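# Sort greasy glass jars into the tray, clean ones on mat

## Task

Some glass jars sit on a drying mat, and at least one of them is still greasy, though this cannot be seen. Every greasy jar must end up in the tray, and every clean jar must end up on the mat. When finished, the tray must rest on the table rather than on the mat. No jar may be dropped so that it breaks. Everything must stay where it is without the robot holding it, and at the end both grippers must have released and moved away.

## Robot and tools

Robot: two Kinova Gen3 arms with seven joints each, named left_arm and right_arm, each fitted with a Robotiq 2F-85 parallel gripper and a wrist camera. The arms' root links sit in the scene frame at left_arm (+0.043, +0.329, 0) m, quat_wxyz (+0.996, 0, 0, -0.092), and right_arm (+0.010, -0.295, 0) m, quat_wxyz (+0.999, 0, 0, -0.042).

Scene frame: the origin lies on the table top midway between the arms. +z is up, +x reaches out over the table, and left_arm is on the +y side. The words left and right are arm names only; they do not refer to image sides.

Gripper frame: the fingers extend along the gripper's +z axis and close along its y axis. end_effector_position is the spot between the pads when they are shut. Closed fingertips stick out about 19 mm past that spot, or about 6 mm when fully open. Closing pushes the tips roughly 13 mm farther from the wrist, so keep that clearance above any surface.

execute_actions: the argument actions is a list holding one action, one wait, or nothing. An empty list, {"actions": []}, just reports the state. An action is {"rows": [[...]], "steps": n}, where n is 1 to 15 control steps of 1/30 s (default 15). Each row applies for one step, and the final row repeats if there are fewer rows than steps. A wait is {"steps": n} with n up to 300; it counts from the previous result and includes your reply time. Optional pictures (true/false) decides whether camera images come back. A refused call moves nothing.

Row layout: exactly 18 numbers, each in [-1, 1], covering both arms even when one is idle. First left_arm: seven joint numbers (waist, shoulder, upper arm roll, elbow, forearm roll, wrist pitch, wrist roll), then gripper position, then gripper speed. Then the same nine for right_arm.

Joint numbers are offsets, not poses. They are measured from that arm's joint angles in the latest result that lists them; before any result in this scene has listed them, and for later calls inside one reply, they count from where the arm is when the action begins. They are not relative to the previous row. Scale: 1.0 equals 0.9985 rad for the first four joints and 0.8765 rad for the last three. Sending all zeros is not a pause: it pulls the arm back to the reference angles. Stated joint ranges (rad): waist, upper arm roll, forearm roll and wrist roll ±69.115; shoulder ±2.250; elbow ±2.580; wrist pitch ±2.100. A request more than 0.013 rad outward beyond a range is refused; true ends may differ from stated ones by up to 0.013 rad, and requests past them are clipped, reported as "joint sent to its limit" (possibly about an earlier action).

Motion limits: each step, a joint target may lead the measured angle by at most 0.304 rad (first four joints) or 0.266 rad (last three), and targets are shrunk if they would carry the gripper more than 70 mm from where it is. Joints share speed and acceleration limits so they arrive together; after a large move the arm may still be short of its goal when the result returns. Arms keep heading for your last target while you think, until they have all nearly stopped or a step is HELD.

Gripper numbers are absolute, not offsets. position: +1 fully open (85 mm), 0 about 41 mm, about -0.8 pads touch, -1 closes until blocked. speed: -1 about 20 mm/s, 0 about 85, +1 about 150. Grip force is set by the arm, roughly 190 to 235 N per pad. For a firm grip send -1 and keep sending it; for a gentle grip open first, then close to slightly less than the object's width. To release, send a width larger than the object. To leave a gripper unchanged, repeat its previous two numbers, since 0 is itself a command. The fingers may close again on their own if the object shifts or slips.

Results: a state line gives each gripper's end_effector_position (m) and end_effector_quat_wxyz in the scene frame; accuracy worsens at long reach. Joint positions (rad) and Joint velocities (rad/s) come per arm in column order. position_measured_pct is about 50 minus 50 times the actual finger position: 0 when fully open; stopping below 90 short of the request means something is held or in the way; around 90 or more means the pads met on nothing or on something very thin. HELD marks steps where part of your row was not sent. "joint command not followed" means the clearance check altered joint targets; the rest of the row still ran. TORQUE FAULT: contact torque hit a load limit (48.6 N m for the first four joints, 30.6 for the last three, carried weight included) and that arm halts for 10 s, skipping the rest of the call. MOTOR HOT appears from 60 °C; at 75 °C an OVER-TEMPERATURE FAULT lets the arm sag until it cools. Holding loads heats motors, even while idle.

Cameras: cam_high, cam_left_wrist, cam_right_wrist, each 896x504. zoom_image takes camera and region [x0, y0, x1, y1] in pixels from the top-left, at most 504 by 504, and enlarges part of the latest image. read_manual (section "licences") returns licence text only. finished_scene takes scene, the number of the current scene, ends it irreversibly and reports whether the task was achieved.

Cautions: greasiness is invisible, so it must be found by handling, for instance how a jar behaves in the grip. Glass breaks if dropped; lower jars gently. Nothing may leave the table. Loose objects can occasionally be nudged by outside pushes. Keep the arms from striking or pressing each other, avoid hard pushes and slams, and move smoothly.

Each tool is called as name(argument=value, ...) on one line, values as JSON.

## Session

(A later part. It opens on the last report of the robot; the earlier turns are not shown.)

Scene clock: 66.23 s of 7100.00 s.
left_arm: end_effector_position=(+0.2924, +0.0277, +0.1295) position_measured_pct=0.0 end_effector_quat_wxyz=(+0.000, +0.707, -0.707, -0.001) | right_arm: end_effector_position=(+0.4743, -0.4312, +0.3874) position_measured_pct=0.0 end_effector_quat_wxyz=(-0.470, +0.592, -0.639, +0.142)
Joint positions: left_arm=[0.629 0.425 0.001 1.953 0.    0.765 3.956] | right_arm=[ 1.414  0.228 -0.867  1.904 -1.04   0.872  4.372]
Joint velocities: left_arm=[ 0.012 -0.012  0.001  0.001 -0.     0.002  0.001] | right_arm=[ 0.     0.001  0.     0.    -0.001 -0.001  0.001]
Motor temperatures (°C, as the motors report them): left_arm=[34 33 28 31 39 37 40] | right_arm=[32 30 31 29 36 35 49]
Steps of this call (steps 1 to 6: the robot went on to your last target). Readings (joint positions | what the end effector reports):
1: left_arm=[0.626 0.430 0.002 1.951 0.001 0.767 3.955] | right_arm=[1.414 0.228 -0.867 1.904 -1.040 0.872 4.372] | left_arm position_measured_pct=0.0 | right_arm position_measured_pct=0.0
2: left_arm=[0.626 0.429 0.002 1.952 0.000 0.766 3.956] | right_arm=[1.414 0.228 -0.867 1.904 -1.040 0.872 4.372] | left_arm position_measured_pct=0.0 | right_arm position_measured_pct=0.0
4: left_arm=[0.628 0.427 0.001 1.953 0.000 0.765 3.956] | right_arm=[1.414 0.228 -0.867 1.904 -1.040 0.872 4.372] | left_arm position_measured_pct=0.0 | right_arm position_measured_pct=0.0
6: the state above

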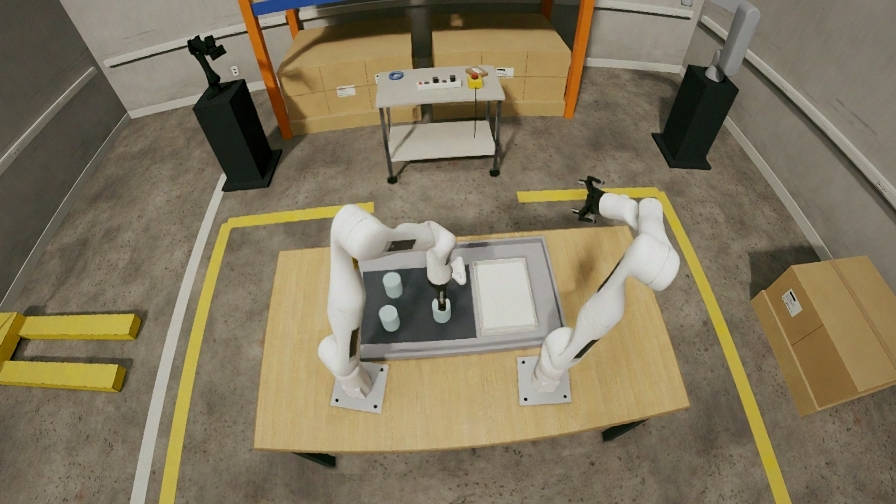

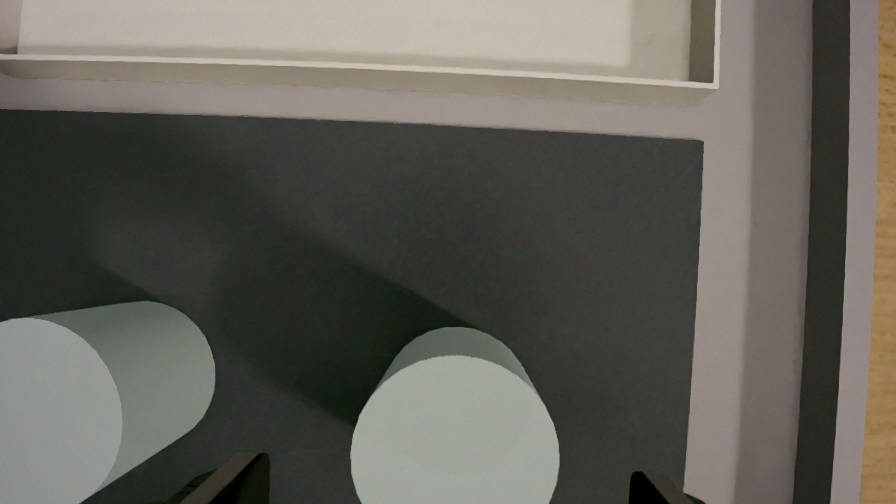

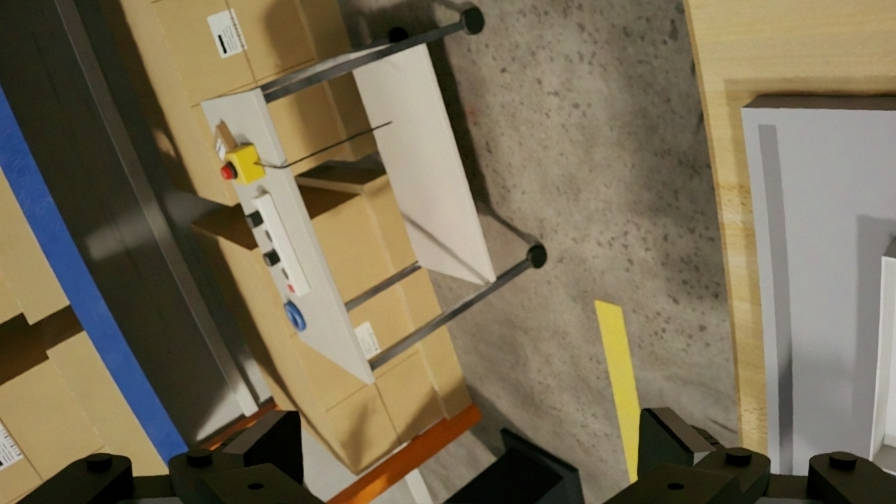

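execute_actions(actions=[{"rows":[[0.003,0.145,0,0.073,0,-0.246,0,1,0,0,0,0,0,0,0,0,1,0]],"steps":15}], pictures=false)

execute_actions(actions=[{"rows":[[0,0,0,0,0,0,0,0.5,-0.1,0,0,0,0,0,0,0,1,0]],"steps":12}], pictures=false)

execute_actions(actions=[{"rows":[[0,0,0,0,0,0,0,0.458,-1,0,0,0,0,0,0,0,1,0]],"steps":10}])

execute_actions(actions=[{"rows":[[0,-0.021,0,-0.009,0,0.034,0,0.458,-1,0,0,0,0,0,0,0,1,0]],"steps":10}])

Scene clock: 70.07 s of 7100.00 s.
left_arm: end_effector_position=(+0.2909, +0.0276, +0.0598) position_measured_pct=0.0 end_effector_quat_wxyz=(+0.000, +0.706, -0.708, -0.001) | right_arm: end_effector_position=(+0.4743, -0.4312, +0.3874) position_measured_pct=0.0 end_effector_quat_wxyz=(-0.470, +0.592, -0.639, +0.142)
Joint positions: left_arm=[0.632 0.568 0.001 2.026 0.    0.549 3.956] | right_arm=[ 1.414  0.228 -0.867  1.904 -1.04   0.872  4.372]
Joint velocities: left_arm=[ 0.001  0.021  0.     0.003 -0.    -0.001 -0.   ] | right_arm=[-0.     0.    -0.     0.001  0.001  0.     0.001]
Motor temperatures (°C, as the motors report them): left_arm=[34 33 28 31 39 37 40] | right_arm=[32 30 31 29 36 35 49]
Steps of this call (steps 1 to 15: the robot went on to your last target; steps 16 to 90: nothing new was sent; then 0.33 s passed at rest; steps 91 to 105: all 15 steps of this action). Readings (joint positions | what the end effector reports):
91: left_arm=[0.631 0.425 0.001 1.954 0.000 0.764 3.956] | right_arm=[1.414 0.228 -0.867 1.904 -1.040 0.872 4.372] | left_arm position_measured_pct=0.0 | right_arm position_measured_pct=0.0
92: left_arm=[0.631 0.432 0.001 1.956 0.000 0.756 3.956] | right_arm=[1.414 0.228 -0.867 1.904 -1.040 0.872 4.372] | left_arm position_measured_pct=0.0 | right_arm position_measured_pct=0.0
94: left_arm=[0.631 0.462 0.001 1.969 0.000 0.717 3.956] | right_arm=[1.414 0.228 -0.867 1.904 -1.040 0.872 4.372] | left_arm position_measured_pct=0.0 | right_arm position_measured_pct=0.0
98: left_arm=[0.632 0.547 0.001 2.014 0.000 0.585 3.956] | right_arm=[1.414 0.228 -0.867 1.904 -1.040 0.872 4.372] | left_arm position_measured_pct=0.0 | right_arm position_measured_pct=0.0
105: the state above

Scene clock: 70.47 s of 7100.00 s.
left_arm: end_effector_position=(+0.2909, +0.0276, +0.0598) position_measured_pct=23.8 end_effector_quat_wxyz=(+0.000, +0.706, -0.708, -0.001) | right_arm: end_effector_position=(+0.4743, -0.4312, +0.3874) position_measured_pct=0.0 end_effector_quat_wxyz=(-0.470, +0.592, -0.639, +0.142)
Joint positions: left_arm=[0.632 0.568 0.001 2.026 0.    0.549 3.956] | right_arm=[ 1.414  0.228 -0.867  1.904 -1.04   0.872  4.372]
Joint velocities: left_arm=[ 0.    -0.001 -0.    -0.    -0.    -0.001  0.   ] | right_arm=[-0.     0.    -0.    -0.    -0.001  0.    -0.   ]
Motor temperatures (°C, as the motors report them): left_arm=[34 33 28 31 39 37 40] | right_arm=[32 30 31 29 36 35 49]
Steps of this call (steps 1 to 12: all 12 steps of this action). Readings (joint positions | what the end effector reports):
1: left_arm=[0.632 0.568 0.001 2.026 0.000 0.549 3.956] | right_arm=[1.414 0.228 -0.867 1.904 -1.040 0.872 4.372] | left_arm position_measured_pct=0.0 | right_arm position_measured_pct=0.0
2: left_arm=[0.632 0.567 0.001 2.026 0.000 0.549 3.956] | right_arm=[1.414 0.228 -0.867 1.904 -1.040 0.872 4.372] | left_arm position_measured_pct=0.4 | right_arm position_measured_pct=0.0
4: left_arm=[0.632 0.568 0.001 2.026 0.000 0.549 3.956] | right_arm=[1.414 0.228 -0.867 1.904 -1.040 0.872 4.372] | left_arm position_measured_pct=4.4 | right_arm position_measured_pct=0.0
8: left_arm=[0.632 0.568 0.001 2.026 0.000 0.549 3.956] | right_arm=[1.414 0.228 -0.867 1.904 -1.040 0.872 4.372] | left_arm position_measured_pct=14.7 | right_arm position_measured_pct=0.0
12: the state above

Scene clock: 70.80 s of 7100.00 s.
left_arm: end_effector_position=(+0.2908, +0.0276, +0.0599) position_measured_pct=27.0 end_effector_quat_wxyz=(+0.000, +0.706, -0.708, -0.001) | right_arm: end_effector_position=(+0.4743, -0.4312, +0.3874) position_measured_pct=0.0 end_effector_quat_wxyz=(-0.470, +0.592, -0.639, +0.142)
Joint positions: left_arm=[0.632 0.568 0.001 2.026 0.    0.549 3.956] | right_arm=[ 1.414  0.228 -0.867  1.904 -1.04   0.872  4.372]
Joint velocities: left_arm=[-0.     0.001 -0.001 -0.    -0.     0.    -0.   ] | right_arm=[ 0.     0.    -0.    -0.    -0.     0.001  0.001]
Motor temperatures (°C, as the motors report them): left_arm=[34 33 28 31 39 37 40] | right_arm=[32 30 31 29 36 35 49]
Steps of this call (steps 1 to 10: all 10 steps of this action). Readings (joint positions | what the end effector reports):
1: left_arm=[0.632 0.568 0.001 2.026 0.000 0.549 3.956] | right_arm=[1.414 0.228 -0.867 1.904 -1.040 0.872 4.372] | left_arm position_measured_pct=24.6 | right_arm position_measured_pct=0.0
2: left_arm=[0.632 0.568 0.001 2.026 0.000 0.549 3.956] | right_arm=[1.414 0.228 -0.867 1.904 -1.040 0.872 4.372] | left_arm position_measured_pct=25.0 | right_arm position_measured_pct=0.0
4: left_arm=[0.632 0.568 0.001 2.026 0.000 0.549 3.956] | right_arm=[1.414 0.228 -0.867 1.904 -1.040 0.872 4.372] | left_arm position_measured_pct=26.2 | right_arm position_measured_pct=0.0
8: left_arm=[0.632 0.568 0.001 2.026 0.000 0.549 3.956] | right_arm=[1.414 0.228 -0.867 1.904 -1.040 0.872 4.372] | left_arm position_measured_pct=27.0 | right_arm position_measured_pct=0.0
10: the state above

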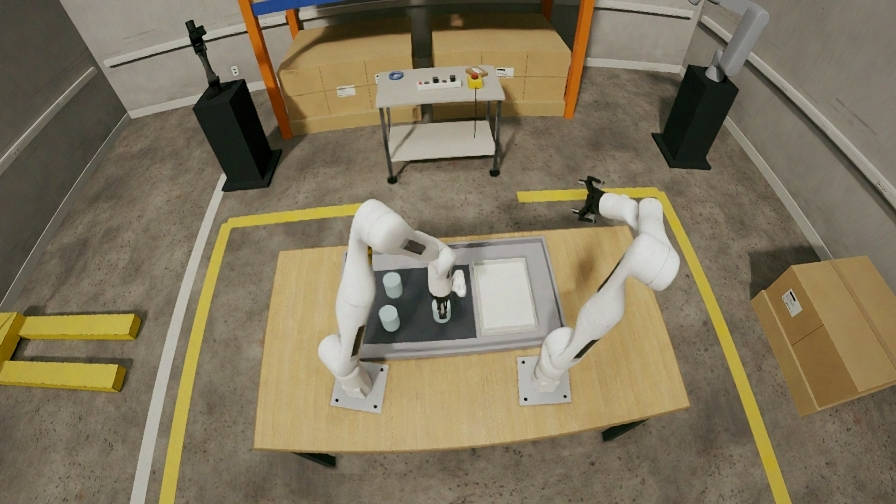

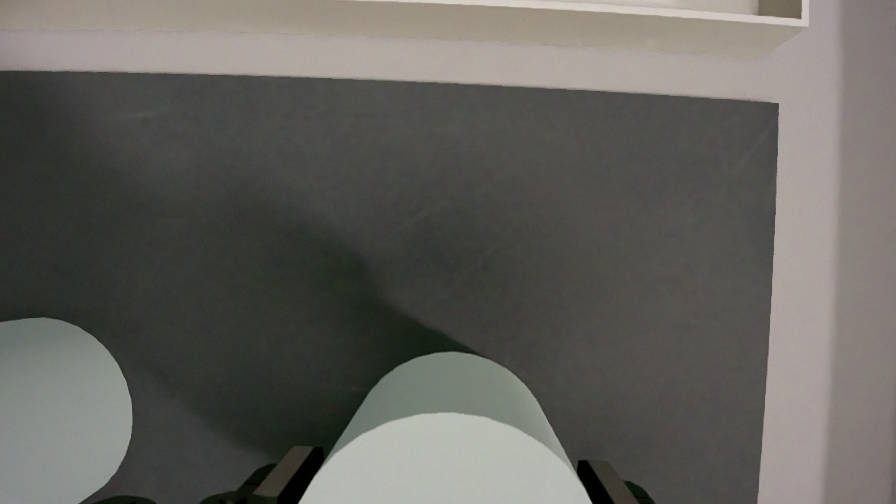

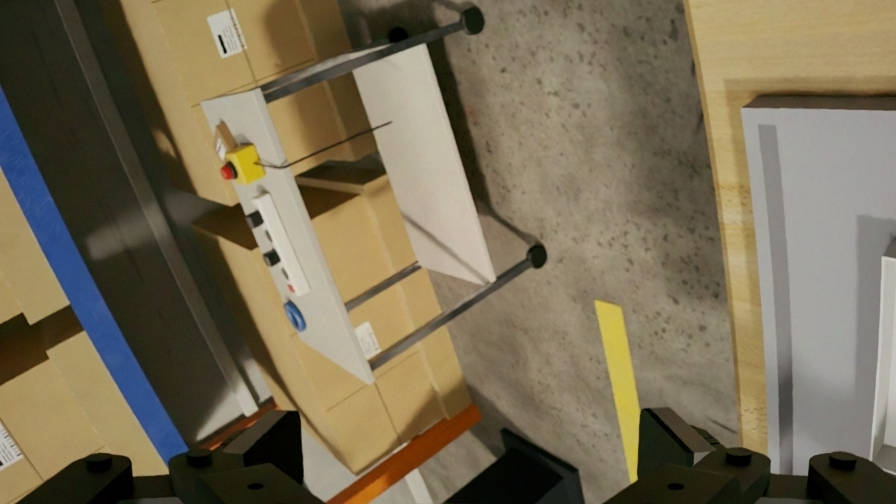

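Scene clock: 71.13 s of 7100.00 s.
left_arm: end_effector_position=(+0.2911, +0.0273, +0.0693) position_measured_pct=26.6 end_effector_quat_wxyz=(+0.000, +0.706, -0.708, -0.001) | right_arm: end_effector_position=(+0.4743, -0.4312, +0.3874) position_measured_pct=0.0 end_effector_quat_wxyz=(-0.470, +0.592, -0.639, +0.142)
Joint positions: left_arm=[0.632 0.547 0.001 2.017 0.    0.579 3.956] | right_arm=[ 1.414  0.228 -0.867  1.904 -1.04   0.872  4.372]
Joint velocities: left_arm=[ 0.    -0.005 -0.    -0.001 -0.     0.001 -0.001] | right_arm=[-0.    -0.     0.     0.     0.001  0.     0.   ]
Motor temperatures (°C, as the motors report them): left_arm=[34 33 28 31 39 37 40] | right_arm=[32 30 31 29 36 35 49]
Steps of this call (steps 1 to 10: all 10 steps of this action). Readings (joint positions | what the end effector reports):
1: left_arm=[0.632 0.566 0.001 2.026 0.000 0.551 3.956] | right_arm=[1.414 0.228 -0.867 1.904 -1.040 0.872 4.372] | left_arm position_measured_pct=27.0 | right_arm position_measured_pct=0.0
2: left_arm=[0.632 0.560 0.001 2.024 0.000 0.558 3.956] | right_arm=[1.414 0.228 -0.867 1.904 -1.040 0.872 4.372] | left_arm position_measured_pct=27.0 | right_arm position_measured_pct=0.0
4: left_arm=[0.632 0.548 0.001 2.018 0.000 0.576 3.956] | right_arm=[1.414 0.228 -0.867 1.904 -1.040 0.872 4.372] | left_arm position_measured_pct=27.0 | right_arm position_measured_pct=0.0
8: left_arm=[0.632 0.548 0.001 2.017 0.000 0.579 3.956] | right_arm=[1.414 0.228 -0.867 1.904 -1.040 0.872 4.372] | left_arm position_measured_pct=26.6 | right_arm position_measured_pct=0.0
10: the state above

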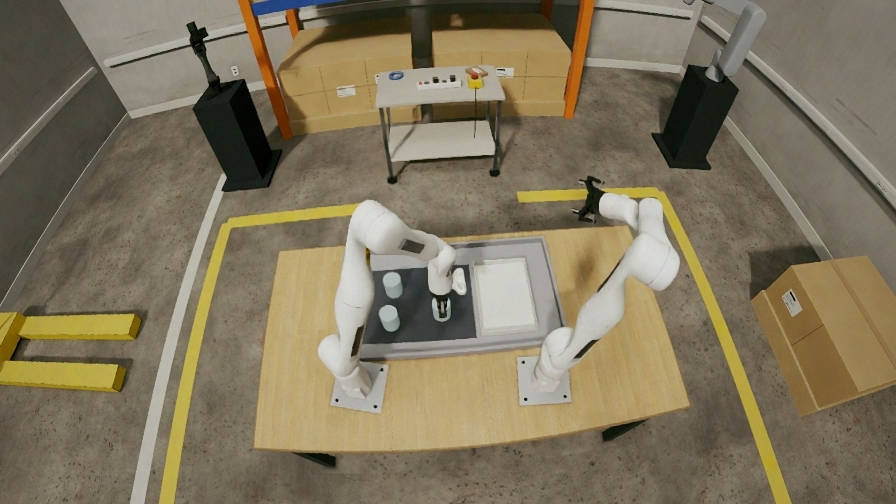

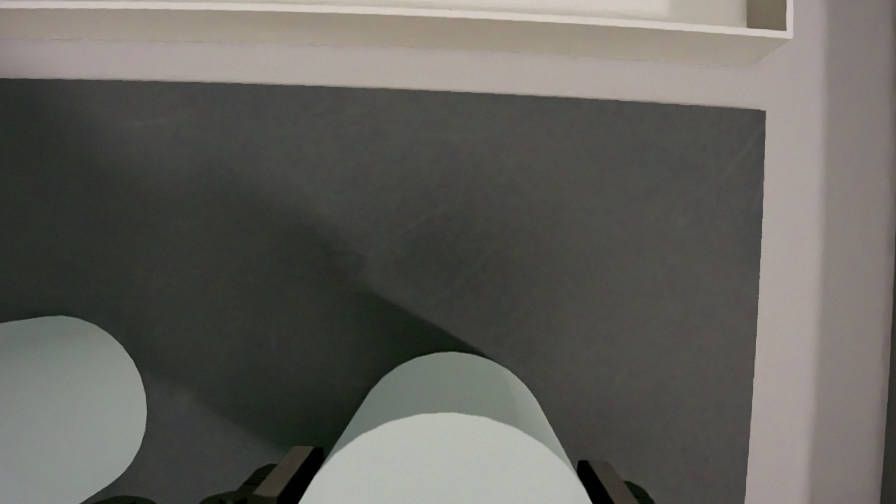

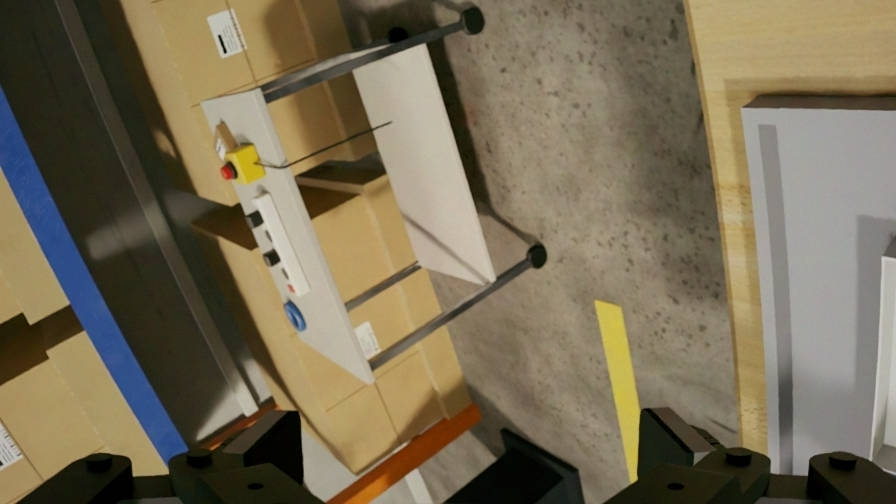

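execute_actions(actions=[{"rows":[[0,0.007,0,0.003,0,-0.012,0,0.458,-1,0,0,0,0,0,0,0,1,0],[0,0.012,0,0.005,0,-0.02,0,0.458,-1,0,0,0,0,0,0,0,1,0],[0,0.016,0,0.007,0,-0.027,0,0.458,-1,0,0,0,0,0,0,0,1,0],[0,0.019,0,0.008,0,-0.032,0,0.458,-1,0,0,0,0,0,0,0,1,0],[0,0.021,0,0.009,0,-0.034,0,0.458,-1,0,0,0,0,0,0,0,1,0],[0,0.021,0,0.009,0,-0.034,0,0.458,-1,0,0,0,0,0,0,0,1,0],[0,0.021,0,0.009,0,-0.034,0,0.458,-1,0,0,0,0,0,0,0,1,0],[0,0.021,0,0.009,0,-0.034,0,0.458,-1,0,0,0,0,0,0,0,1,0],[0,0.021,0,0.009,0,-0.034,0,1,0,0,0,0,0,0,0,0,1,0]],"steps":13}], pictures=false)

execute_actions(actions=[{"rows":[[0,-0.144,0,-0.073,0,0.246,0,1,0,0,0,0,0,0,0,0,1,0]],"steps":14}], pictures=false)

execute_actions(actions=[{"rows":[[-0.442,-0.244,0,0.394,0,-0.174,-0.501,1,0,0,0,0,0,0,0,0,1,0]]}], pictures=false)

execute_actions(actions=[{"steps":11}])

Scene clock: 78.87 s of 7100.00 s.
left_arm: end_effector_position=(+0.2909, +0.0275, +0.0599) position_measured_pct=19.4 end_effector_quat_wxyz=(+0.000, +0.706, -0.708, -0.001) | right_arm: end_effector_position=(+0.4743, -0.4312, +0.3874) position_measured_pct=0.0 end_effector_quat_wxyz=(-0.470, +0.592, -0.639, +0.142)
Joint positions: left_arm=[0.632 0.568 0.001 2.026 0.    0.549 3.956] | right_arm=[ 1.414  0.228 -0.867  1.904 -1.04   0.872  4.372]
Joint velocities: left_arm=[-0.     0.004  0.     0.001 -0.    -0.    -0.   ] | right_arm=[-0.     0.001  0.    -0.     0.001 -0.001 -0.001]
Motor temperatures (°C, as the motors report them): left_arm=[34 33 28 31 39 37 40] | right_arm=[32 30 31 29 36 35 49]
Steps of this call (steps 1 to 15: the robot went on to your last target; steps 16 to 90: nothing new was sent; then 4.30 s passed at rest; steps 91 to 103: all 13 steps of this action). Readings (joint positions | what the end effector reports):
91: left_arm=[0.632 0.548 0.001 2.017 0.000 0.578 3.956] | right_arm=[1.414 0.228 -0.867 1.904 -1.040 0.872 4.372] | left_arm position_measured_pct=26.6 | right_arm position_measured_pct=0.0
92: left_arm=[0.632 0.553 0.001 2.019 0.000 0.572 3.956] | right_arm=[1.414 0.228 -0.867 1.904 -1.040 0.872 4.372] | left_arm position_measured_pct=26.6 | right_arm position_measured_pct=0.0
94: left_arm=[0.632 0.562 0.001 2.023 0.000 0.559 3.956] | right_arm=[1.414 0.228 -0.867 1.904 -1.040 0.872 4.372] | left_arm position_measured_pct=26.6 | right_arm position_measured_pct=0.0
98: left_arm=[0.632 0.567 0.001 2.026 0.000 0.550 3.956] | right_arm=[1.414 0.228 -0.867 1.904 -1.040 0.872 4.372] | left_arm position_measured_pct=26.6 | right_arm position_measured_pct=0.0
103: the state above

Scene clock: 79.33 s of 7100.00 s.
left_arm: end_effector_position=(+0.2913, +0.0271, +0.1289) position_measured_pct=0.0 end_effector_quat_wxyz=(+0.000, +0.706, -0.708, -0.002) | right_arm: end_effector_position=(+0.4743, -0.4312, +0.3874) position_measured_pct=0.0 end_effector_quat_wxyz=(-0.470, +0.592, -0.639, +0.142)
Joint positions: left_arm=[0.632 0.427 0.001 1.953 0.    0.765 3.956] | right_arm=[ 1.414  0.228 -0.867  1.904 -1.04   0.872  4.372]
Joint velocities: left_arm=[ 0.    -0.028  0.    -0.002 -0.     0.004 -0.   ] | right_arm=[ 0.     0.     0.     0.     0.    -0.001 -0.001]
Motor temperatures (°C, as the motors report them): left_arm=[34 33 28 31 39 37 40] | right_arm=[32 30 31 29 36 35 49]
Steps of this call (steps 1 to 14: all 14 steps of this action). Readings (joint positions | what the end effector reports):
1: left_arm=[0.632 0.567 0.001 2.026 0.000 0.550 3.956] | right_arm=[1.414 0.228 -0.867 1.904 -1.040 0.872 4.372] | left_arm position_measured_pct=16.7 | right_arm position_measured_pct=0.0
2: left_arm=[0.632 0.561 0.001 2.024 0.000 0.557 3.956] | right_arm=[1.414 0.228 -0.867 1.904 -1.040 0.872 4.372] | left_arm position_measured_pct=13.9 | right_arm position_measured_pct=0.0
4: left_arm=[0.632 0.533 0.001 2.011 0.000 0.595 3.956] | right_arm=[1.414 0.228 -0.867 1.904 -1.040 0.872 4.372] | left_arm position_measured_pct=7.9 | right_arm position_measured_pct=0.0
8: left_arm=[0.632 0.448 0.001 1.965 0.000 0.727 3.956] | right_arm=[1.414 0.228 -0.867 1.904 -1.040 0.872 4.372] | left_arm position_measured_pct=0.8 | right_arm position_measured_pct=0.0
14: the state above

Scene clock: 79.83 s of 7100.00 s.
left_arm: end_effector_position=(+0.2841, +0.1864, +0.1319) position_measured_pct=0.0 end_effector_quat_wxyz=(-0.001, +0.710, -0.704, +0.003) | right_arm: end_effector_position=(+0.4743, -0.4312, +0.3874) position_measured_pct=0.0 end_effector_quat_wxyz=(-0.470, +0.592, -0.639, +0.142)
Joint positions: left_arm=[ 0.26   0.216 -0.     2.288 -0.     0.632  3.596] | right_arm=[ 1.414  0.228 -0.867  1.904 -1.04   0.872  4.372]
Joint velocities: left_arm=[-0.732 -0.345 -0.013  0.692 -0.006 -0.221 -0.95 ] | right_arm=[-0.     0.    -0.     0.001  0.    -0.     0.001]
Motor temperatures (°C, as the motors report them): left_arm=[34 33 28 31 39 37 40] | right_arm=[32 30 31 29 36 35 49]
Steps of this call (steps 1 to 15: all 15 steps of this action). Readings (joint positions | what the end effector reports):
1: left_arm=[0.631 0.425 0.001 1.954 0.000 0.764 3.955] | right_arm=[1.414 0.228 -0.867 1.904 -1.040 0.872 4.372] | left_arm position_measured_pct=0.0 | right_arm position_measured_pct=0.0
2: left_arm=[0.624 0.419 0.002 1.960 0.001 0.760 3.951] | right_arm=[1.414 0.228 -0.867 1.904 -1.040 0.872 4.372] | left_arm position_measured_pct=0.0 | right_arm position_measured_pct=0.0
4: left_arm=[0.593 0.394 0.003 1.986 0.001 0.745 3.928] | right_arm=[1.414 0.228 -0.867 1.904 -1.040 0.872 4.372] | left_arm position_measured_pct=0.0 | right_arm position_measured_pct=0.0
8: left_arm=[0.479 0.319 0.001 2.094 0.000 0.697 3.831] | right_arm=[1.414 0.228 -0.867 1.904 -1.040 0.872 4.372] | left_arm position_measured_pct=0.0 | right_arm position_measured_pct=0.0
15: the state above

Scene clock: 80.20 s of 7100.00 s.
left_arm: end_effector_position=(+0.2723, +0.2107, +0.1296) position_measured_pct=0.0 end_effector_quat_wxyz=(+0.000, +0.706, -0.708, -0.001) | right_arm: end_effector_position=(+0.4743, -0.4312, +0.3874) position_measured_pct=0.0 end_effector_quat_wxyz=(-0.470, +0.592, -0.639, +0.142)
Joint positions: left_arm=[0.193 0.184 0.001 2.347 0.    0.612 3.517] | right_arm=[ 1.414  0.228 -0.867  1.904 -1.04   0.872  4.372]
Joint velocities: left_arm=[-0.018 -0.008  0.     0.001  0.     0.     0.   ] | right_arm=[ 0.     0.001 -0.     0.    -0.001  0.001  0.   ]
Motor temperatures (°C, as the motors report them): left_arm=[34 33 28 31 39 37 40] | right_arm=[32 30 31 29 36 35 49]
Steps of this call (steps 1 to 11: the robot went on to your last target). Readings (joint positions | what the end effector reports):
1: left_arm=[0.238 0.206 -0.000 2.309 -0.000 0.626 3.567] | right_arm=[1.414 0.228 -0.867 1.904 -1.040 0.872 4.372] | left_arm position_measured_pct=0.0 | right_arm position_measured_pct=0.0
2: left_arm=[0.221 0.198 -0.001 2.325 -0.000 0.620 3.545] | right_arm=[1.414 0.228 -0.867 1.904 -1.040 0.872 4.372] | left_arm position_measured_pct=0.0 | right_arm position_measured_pct=0.0
4: left_arm=[0.204 0.190 -0.000 2.343 -0.000 0.614 3.520] | right_arm=[1.414 0.228 -0.867 1.904 -1.040 0.872 4.372] | left_arm position_measured_pct=0.0 | right_arm position_measured_pct=0.0
8: left_arm=[0.196 0.186 0.001 2.346 0.000 0.613 3.516] | right_arm=[1.414 0.228 -0.867 1.904 -1.040 0.872 4.372] | left_arm position_measured_pct=0.0 | right_arm position_measured_pct=0.0
11: the state above

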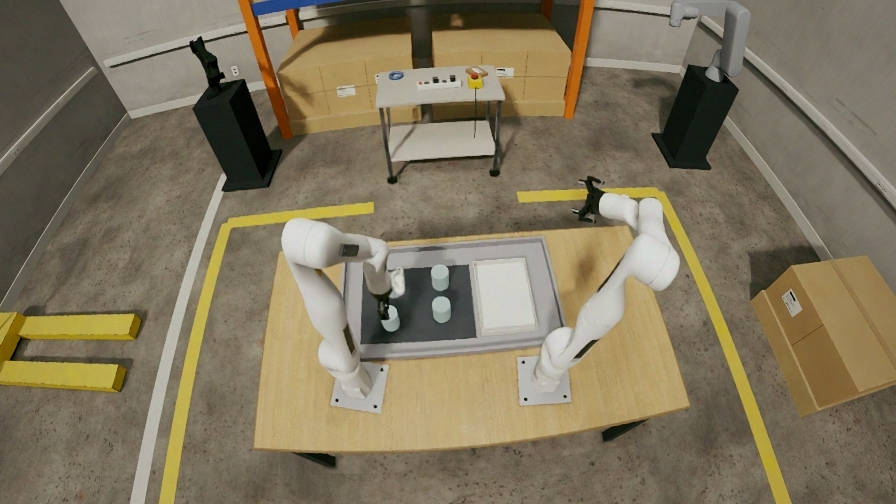

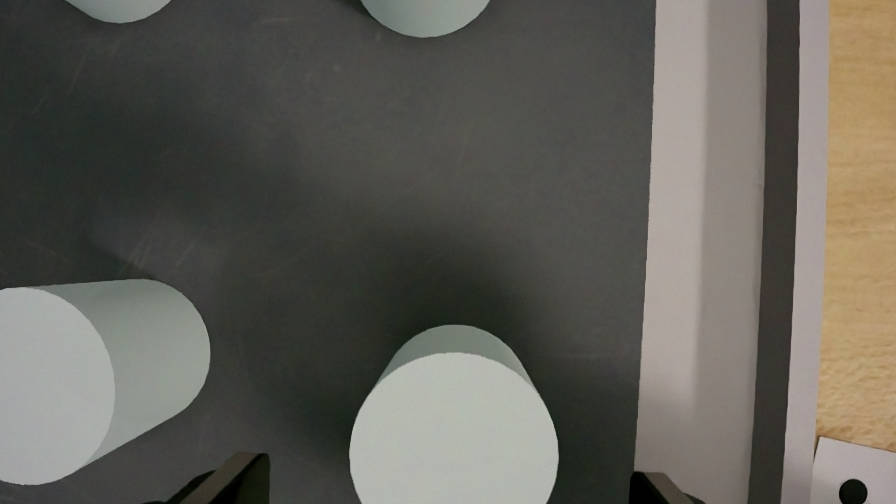

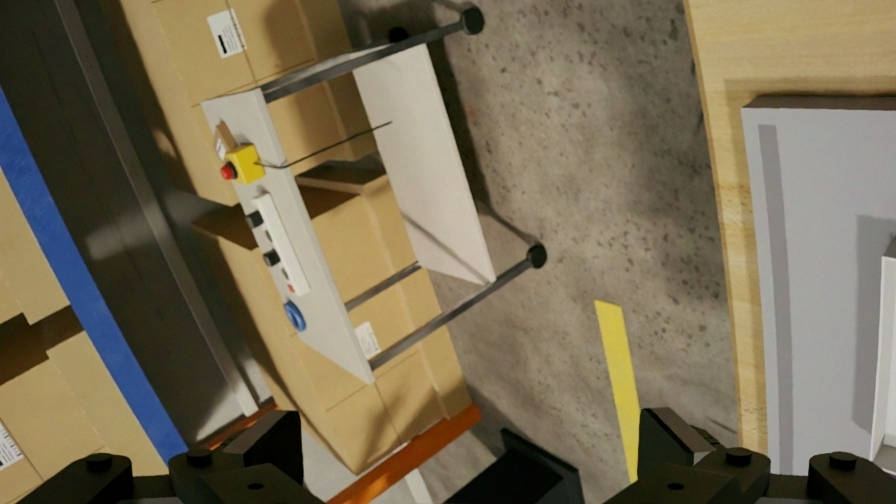

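execute_actions(actions=[{"rows":[[0,0.1015,0,0.053,0,-0.178,0,1,0,0,0,0,0,0,0,0,1,0],[0,0.1015,0,0.053,0,-0.178,0,1,0,0,0,0,0,0,0,0,1,0],[0,0.1015,0,0.053,0,-0.178,0,1,0,0,0,0,0,0,0,0,1,0],[0,0.1015,0,0.053,0,-0.178,0,1,0,0,0,0,0,0,0,0,1,0],[0,0.158,0,0.075,0,-0.266,0,1,0,0,0,0,0,0,0,0,1,0],[0,0.158,0,0.075,0,-0.266,0,1,0,0,0,0,0,0,0,0,1,0],[0,0.219,0,0.095,0,-0.359,0,1,0,0,0,0,0,0,0,0,1,0]],"steps":15}], pictures=false)

execute_actions(actions=[{"steps":6}], pictures=false)

execute_actions(actions=[{"rows":[[0,0,0,0,0,0,0,0.5,-0.1,0,0,0,0,0,0,0,1,0]],"steps":12}], pictures=false)

execute_actions(actions=[{"rows":[[0,0,0,0,0,0,0,0.458,-1,0,0,0,0,0,0,0,1,0]],"steps":10}])

execute_actions(actions=[{"rows":[[0,-0.028,0,-0.009,0,0.042,0,0.458,-1,0,0,0,0,0,0,0,1,0]],"steps":10}])

Scene clock: 85.80 s of 7100.00 s.
left_arm: end_effector_position=(+0.2738, +0.2101, +0.0617) position_measured_pct=0.0 end_effector_quat_wxyz=(-0.001, +0.706, -0.708, +0.003) | right_arm: end_effector_position=(+0.4743, -0.4312, +0.3874) position_measured_pct=0.0 end_effector_quat_wxyz=(-0.470, +0.592, -0.639, +0.142)
Joint positions: left_arm=[0.193 0.397 0.001 2.441 0.    0.298 3.517] | right_arm=[ 1.414  0.228 -0.867  1.904 -1.04   0.872  4.372]
Joint velocities: left_arm=[ 0.001  0.053  0.001  0.006  0.    -0.012  0.001] | right_arm=[-0.     0.    -0.     0.     0.001 -0.001  0.   ]
Motor temperatures (°C, as the motors report them): left_arm=[34 33 28 31 39 37 40] | right_arm=[32 30 31 29 36 35 49]
Steps of this call (steps 1 to 30: the robot went on to your last target; steps 31 to 90: nothing new was sent; then 2.10 s passed at rest; steps 91 to 105: all 15 steps of this action). Readings (joint positions | what the end effector reports):
91: left_arm=[0.191 0.185 0.001 2.347 0.000 0.611 3.517] | right_arm=[1.414 0.228 -0.867 1.904 -1.040 0.872 4.372] | left_arm position_measured_pct=0.0 | right_arm position_measured_pct=0.0
92: left_arm=[0.191 0.192 0.001 2.350 0.000 0.603 3.517] | right_arm=[1.414 0.228 -0.867 1.904 -1.040 0.872 4.372] | left_arm position_measured_pct=0.0 | right_arm position_measured_pct=0.0
94: left_arm=[0.192 0.223 0.001 2.364 0.000 0.563 3.517] | right_arm=[1.414 0.228 -0.867 1.904 -1.040 0.872 4.372] | left_arm position_measured_pct=0.0 | right_arm position_measured_pct=0.0
98: left_arm=[0.193 0.323 0.001 2.409 0.000 0.416 3.517] | right_arm=[1.414 0.228 -0.867 1.904 -1.040 0.872 4.372] | left_arm position_measured_pct=0.0 | right_arm position_measured_pct=0.0
105: the state above

Scene clock: 86.00 s of 7100.00 s.
left_arm: end_effector_position=(+0.2725, +0.2106, +0.0603) position_measured_pct=0.0 end_effector_quat_wxyz=(+0.000, +0.706, -0.708, +0.000) | right_arm: end_effector_position=(+0.4743, -0.4312, +0.3874) position_measured_pct=0.0 end_effector_quat_wxyz=(-0.470, +0.592, -0.639, +0.142)
Joint positions: left_arm=[0.193 0.402 0.001 2.441 0.    0.298 3.517] | right_arm=[ 1.414  0.228 -0.867  1.904 -1.04   0.872  4.372]
Joint velocities: left_arm=[ 0.001  0.009  0.     0.     0.    -0.001  0.   ] | right_arm=[ 0.    -0.    -0.    -0.    -0.     0.001 -0.   ]
Motor temperatures (°C, as the motors report them): left_arm=[34 33 28 31 39 37 40] | right_arm=[32 30 31 29 36 35 49]
Steps of this call (steps 1 to 6: the robot went on to your last target). Readings (joint positions | what the end effector reports):
1: left_arm=[0.193 0.398 0.001 2.441 0.000 0.298 3.517] | right_arm=[1.414 0.228 -0.867 1.904 -1.040 0.872 4.372] | left_arm position_measured_pct=0.0 | right_arm position_measured_pct=0.0
2: left_arm=[0.193 0.399 0.001 2.441 0.000 0.298 3.517] | right_arm=[1.414 0.228 -0.867 1.904 -1.040 0.872 4.372] | left_arm position_measured_pct=0.0 | right_arm position_measured_pct=0.0
4: left_arm=[0.193 0.401 0.001 2.441 0.000 0.298 3.517] | right_arm=[1.414 0.228 -0.867 1.904 -1.040 0.872 4.372] | left_arm position_measured_pct=0.0 | right_arm position_measured_pct=0.0
6: the state above

Scene clock: 86.40 s of 7100.00 s.
left_arm: end_effector_position=(+0.2721, +0.2107, +0.0602) position_measured_pct=23.8 end_effector_quat_wxyz=(+0.000, +0.706, -0.708, -0.000) | right_arm: end_effector_position=(+0.4743, -0.4312, +0.3874) position_measured_pct=0.0 end_effector_quat_wxyz=(-0.470, +0.592, -0.639, +0.142)
Joint positions: left_arm=[0.193 0.402 0.001 2.442 0.    0.298 3.517] | right_arm=[ 1.414  0.228 -0.867  1.904 -1.04   0.872  4.372]
Joint velocities: left_arm=[ 0.002  0.001  0.003  0.007  0.001  0.002 -0.   ] | right_arm=[ 0.    -0.    -0.     0.     0.     0.    -0.001]
Motor temperatures (°C, as the motors report them): left_arm=[34 33 28 31 39 37 40] | right_arm=[32 30 31 29 36 35 49]
Steps of this call (steps 1 to 12: all 12 steps of this action). Readings (joint positions | what the end effector reports):
1: left_arm=[0.193 0.402 0.001 2.441 0.000 0.298 3.517] | right_arm=[1.414 0.228 -0.867 1.904 -1.040 0.872 4.372] | left_arm position_measured_pct=0.0 | right_arm position_measured_pct=0.0
2: left_arm=[0.193 0.401 0.001 2.441 0.000 0.298 3.517] | right_arm=[1.414 0.228 -0.867 1.904 -1.040 0.872 4.372] | left_arm position_measured_pct=0.4 | right_arm position_measured_pct=0.0
4: left_arm=[0.193 0.402 0.001 2.441 0.000 0.298 3.517] | right_arm=[1.414 0.228 -0.867 1.904 -1.040 0.872 4.372] | left_arm position_measured_pct=4.4 | right_arm position_measured_pct=0.0
8: left_arm=[0.193 0.402 0.001 2.441 0.000 0.298 3.517] | right_arm=[1.414 0.228 -0.867 1.904 -1.040 0.872 4.372] | left_arm position_measured_pct=14.7 | right_arm position_measured_pct=0.0
12: the state above

Scene clock: 86.73 s of 7100.00 s.
left_arm: end_effector_position=(+0.2711, +0.2109, +0.0602) position_measured_pct=27.0 end_effector_quat_wxyz=(+0.001, +0.706, -0.709, -0.001) | right_arm: end_effector_position=(+0.4743, -0.4312, +0.3874) position_measured_pct=0.0 end_effector_quat_wxyz=(-0.470, +0.592, -0.639, +0.142)
Joint positions: left_arm=[0.193 0.402 0.001 2.443 0.001 0.299 3.517] | right_arm=[ 1.414  0.228 -0.867  1.904 -1.04   0.872  4.372]
Joint velocities: left_arm=[-0.001  0.001  0.    -0.    -0.    -0.002  0.   ] | right_arm=[-0.    -0.    -0.     0.     0.001  0.     0.   ]
Motor temperatures (°C, as the motors report them): left_arm=[34 33 28 31 39 37 40] | right_arm=[32 30 31 29 36 35 49]
Steps of this call (steps 1 to 10: all 10 steps of this action). Readings (joint positions | what the end effector reports):
1: left_arm=[0.193 0.402 0.001 2.442 0.000 0.299 3.517] | right_arm=[1.414 0.228 -0.867 1.904 -1.040 0.872 4.372] | left_arm position_measured_pct=24.6 | right_arm position_measured_pct=0.0
2: left_arm=[0.193 0.402 0.001 2.442 0.000 0.299 3.517] | right_arm=[1.414 0.228 -0.867 1.904 -1.040 0.872 4.372] | left_arm position_measured_pct=25.0 | right_arm position_measured_pct=0.0
4: left_arm=[0.193 0.402 0.001 2.443 0.001 0.299 3.517] | right_arm=[1.414 0.228 -0.867 1.904 -1.040 0.872 4.372] | left_arm position_measured_pct=26.2 | right_arm position_measured_pct=0.0
8: left_arm=[0.193 0.402 0.001 2.443 0.001 0.299 3.517] | right_arm=[1.414 0.228 -0.867 1.904 -1.040 0.872 4.372] | left_arm position_measured_pct=27.0 | right_arm position_measured_pct=0.0
10: the state above

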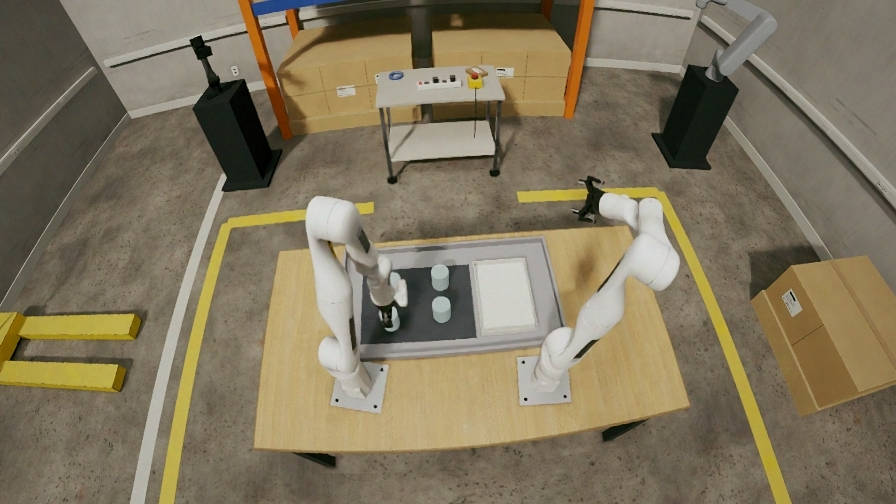

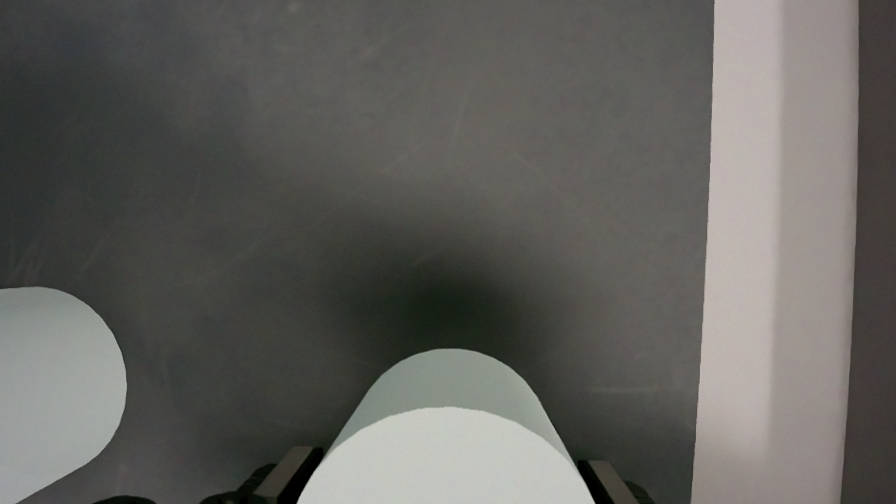

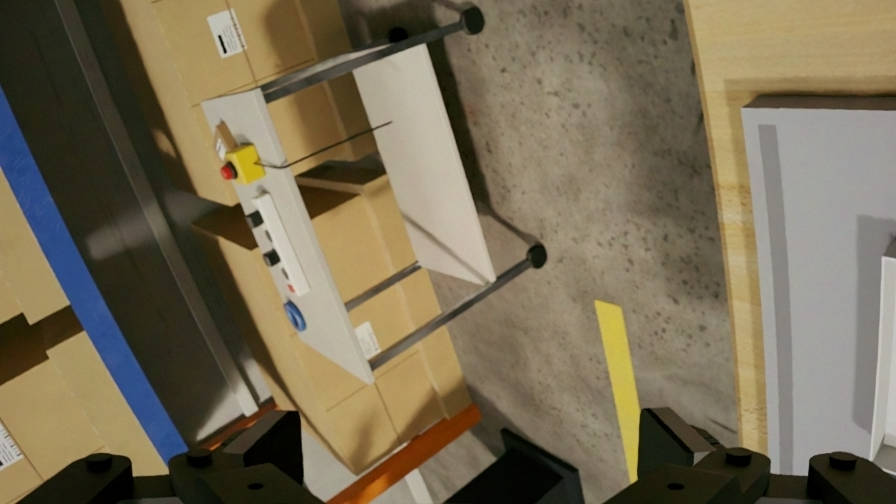

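Scene clock: 87.07 s of 7100.00 s.
left_arm: end_effector_position=(+0.2711, +0.2109, +0.0680) position_measured_pct=26.6 end_effector_quat_wxyz=(+0.001, +0.706, -0.709, -0.001) | right_arm: end_effector_position=(+0.4743, -0.4312, +0.3874) position_measured_pct=0.0 end_effector_quat_wxyz=(-0.470, +0.592, -0.639, +0.142)
Joint positions: left_arm=[0.193 0.375 0.001 2.434 0.001 0.336 3.517] | right_arm=[ 1.414  0.228 -0.867  1.904 -1.04   0.872  4.372]
Joint velocities: left_arm=[ 0.001 -0.007 -0.001 -0.001 -0.     0.     0.001] | right_arm=[-0.    -0.     0.    -0.     0.     0.001 -0.001]
Motor temperatures (°C, as the motors report them): left_arm=[34 33 28 31 39 37 40] | right_arm=[32 30 31 29 36 35 49]
Steps of this call (steps 1 to 10: all 10 steps of this action). Readings (joint positions | what the end effector reports):
1: left_arm=[0.193 0.400 0.001 2.442 0.001 0.301 3.517] | right_arm=[1.414 0.228 -0.867 1.904 -1.040 0.872 4.372] | left_arm position_measured_pct=27.0 | right_arm position_measured_pct=0.0
2: left_arm=[0.193 0.393 0.001 2.440 0.001 0.307 3.517] | right_arm=[1.414 0.228 -0.867 1.904 -1.040 0.872 4.372] | left_arm position_measured_pct=27.0 | right_arm position_measured_pct=0.0
4: left_arm=[0.193 0.377 0.001 2.435 0.001 0.330 3.517] | right_arm=[1.414 0.228 -0.867 1.904 -1.040 0.872 4.372] | left_arm position_measured_pct=27.0 | right_arm position_measured_pct=0.0
8: left_arm=[0.193 0.375 0.001 2.434 0.001 0.336 3.517] | right_arm=[1.414 0.228 -0.867 1.904 -1.040 0.872 4.372] | left_arm position_measured_pct=26.6 | right_arm position_measured_pct=0.0
10: the state above

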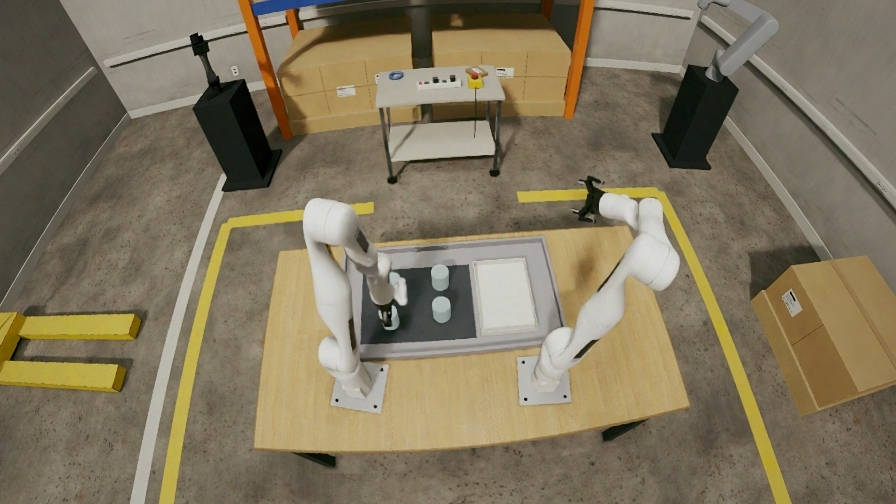

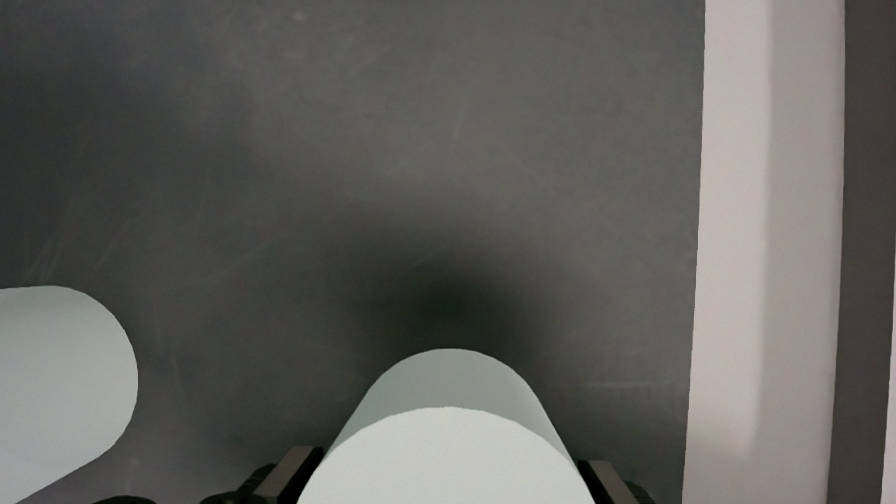

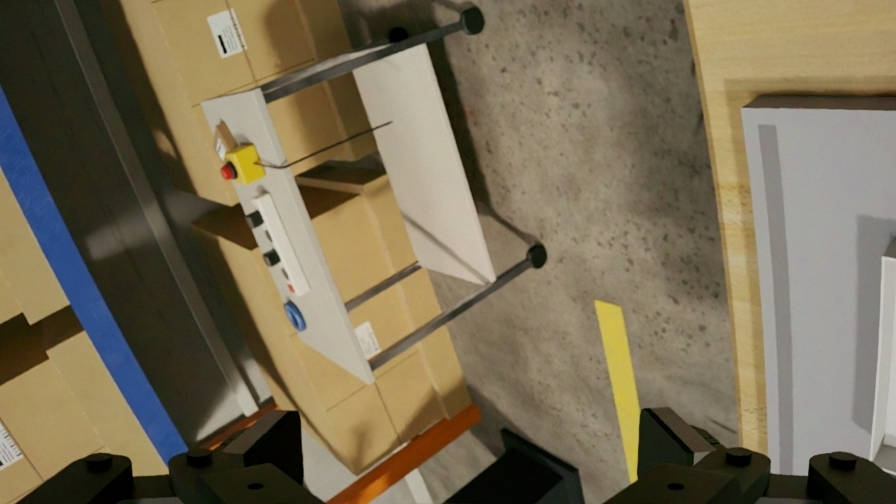

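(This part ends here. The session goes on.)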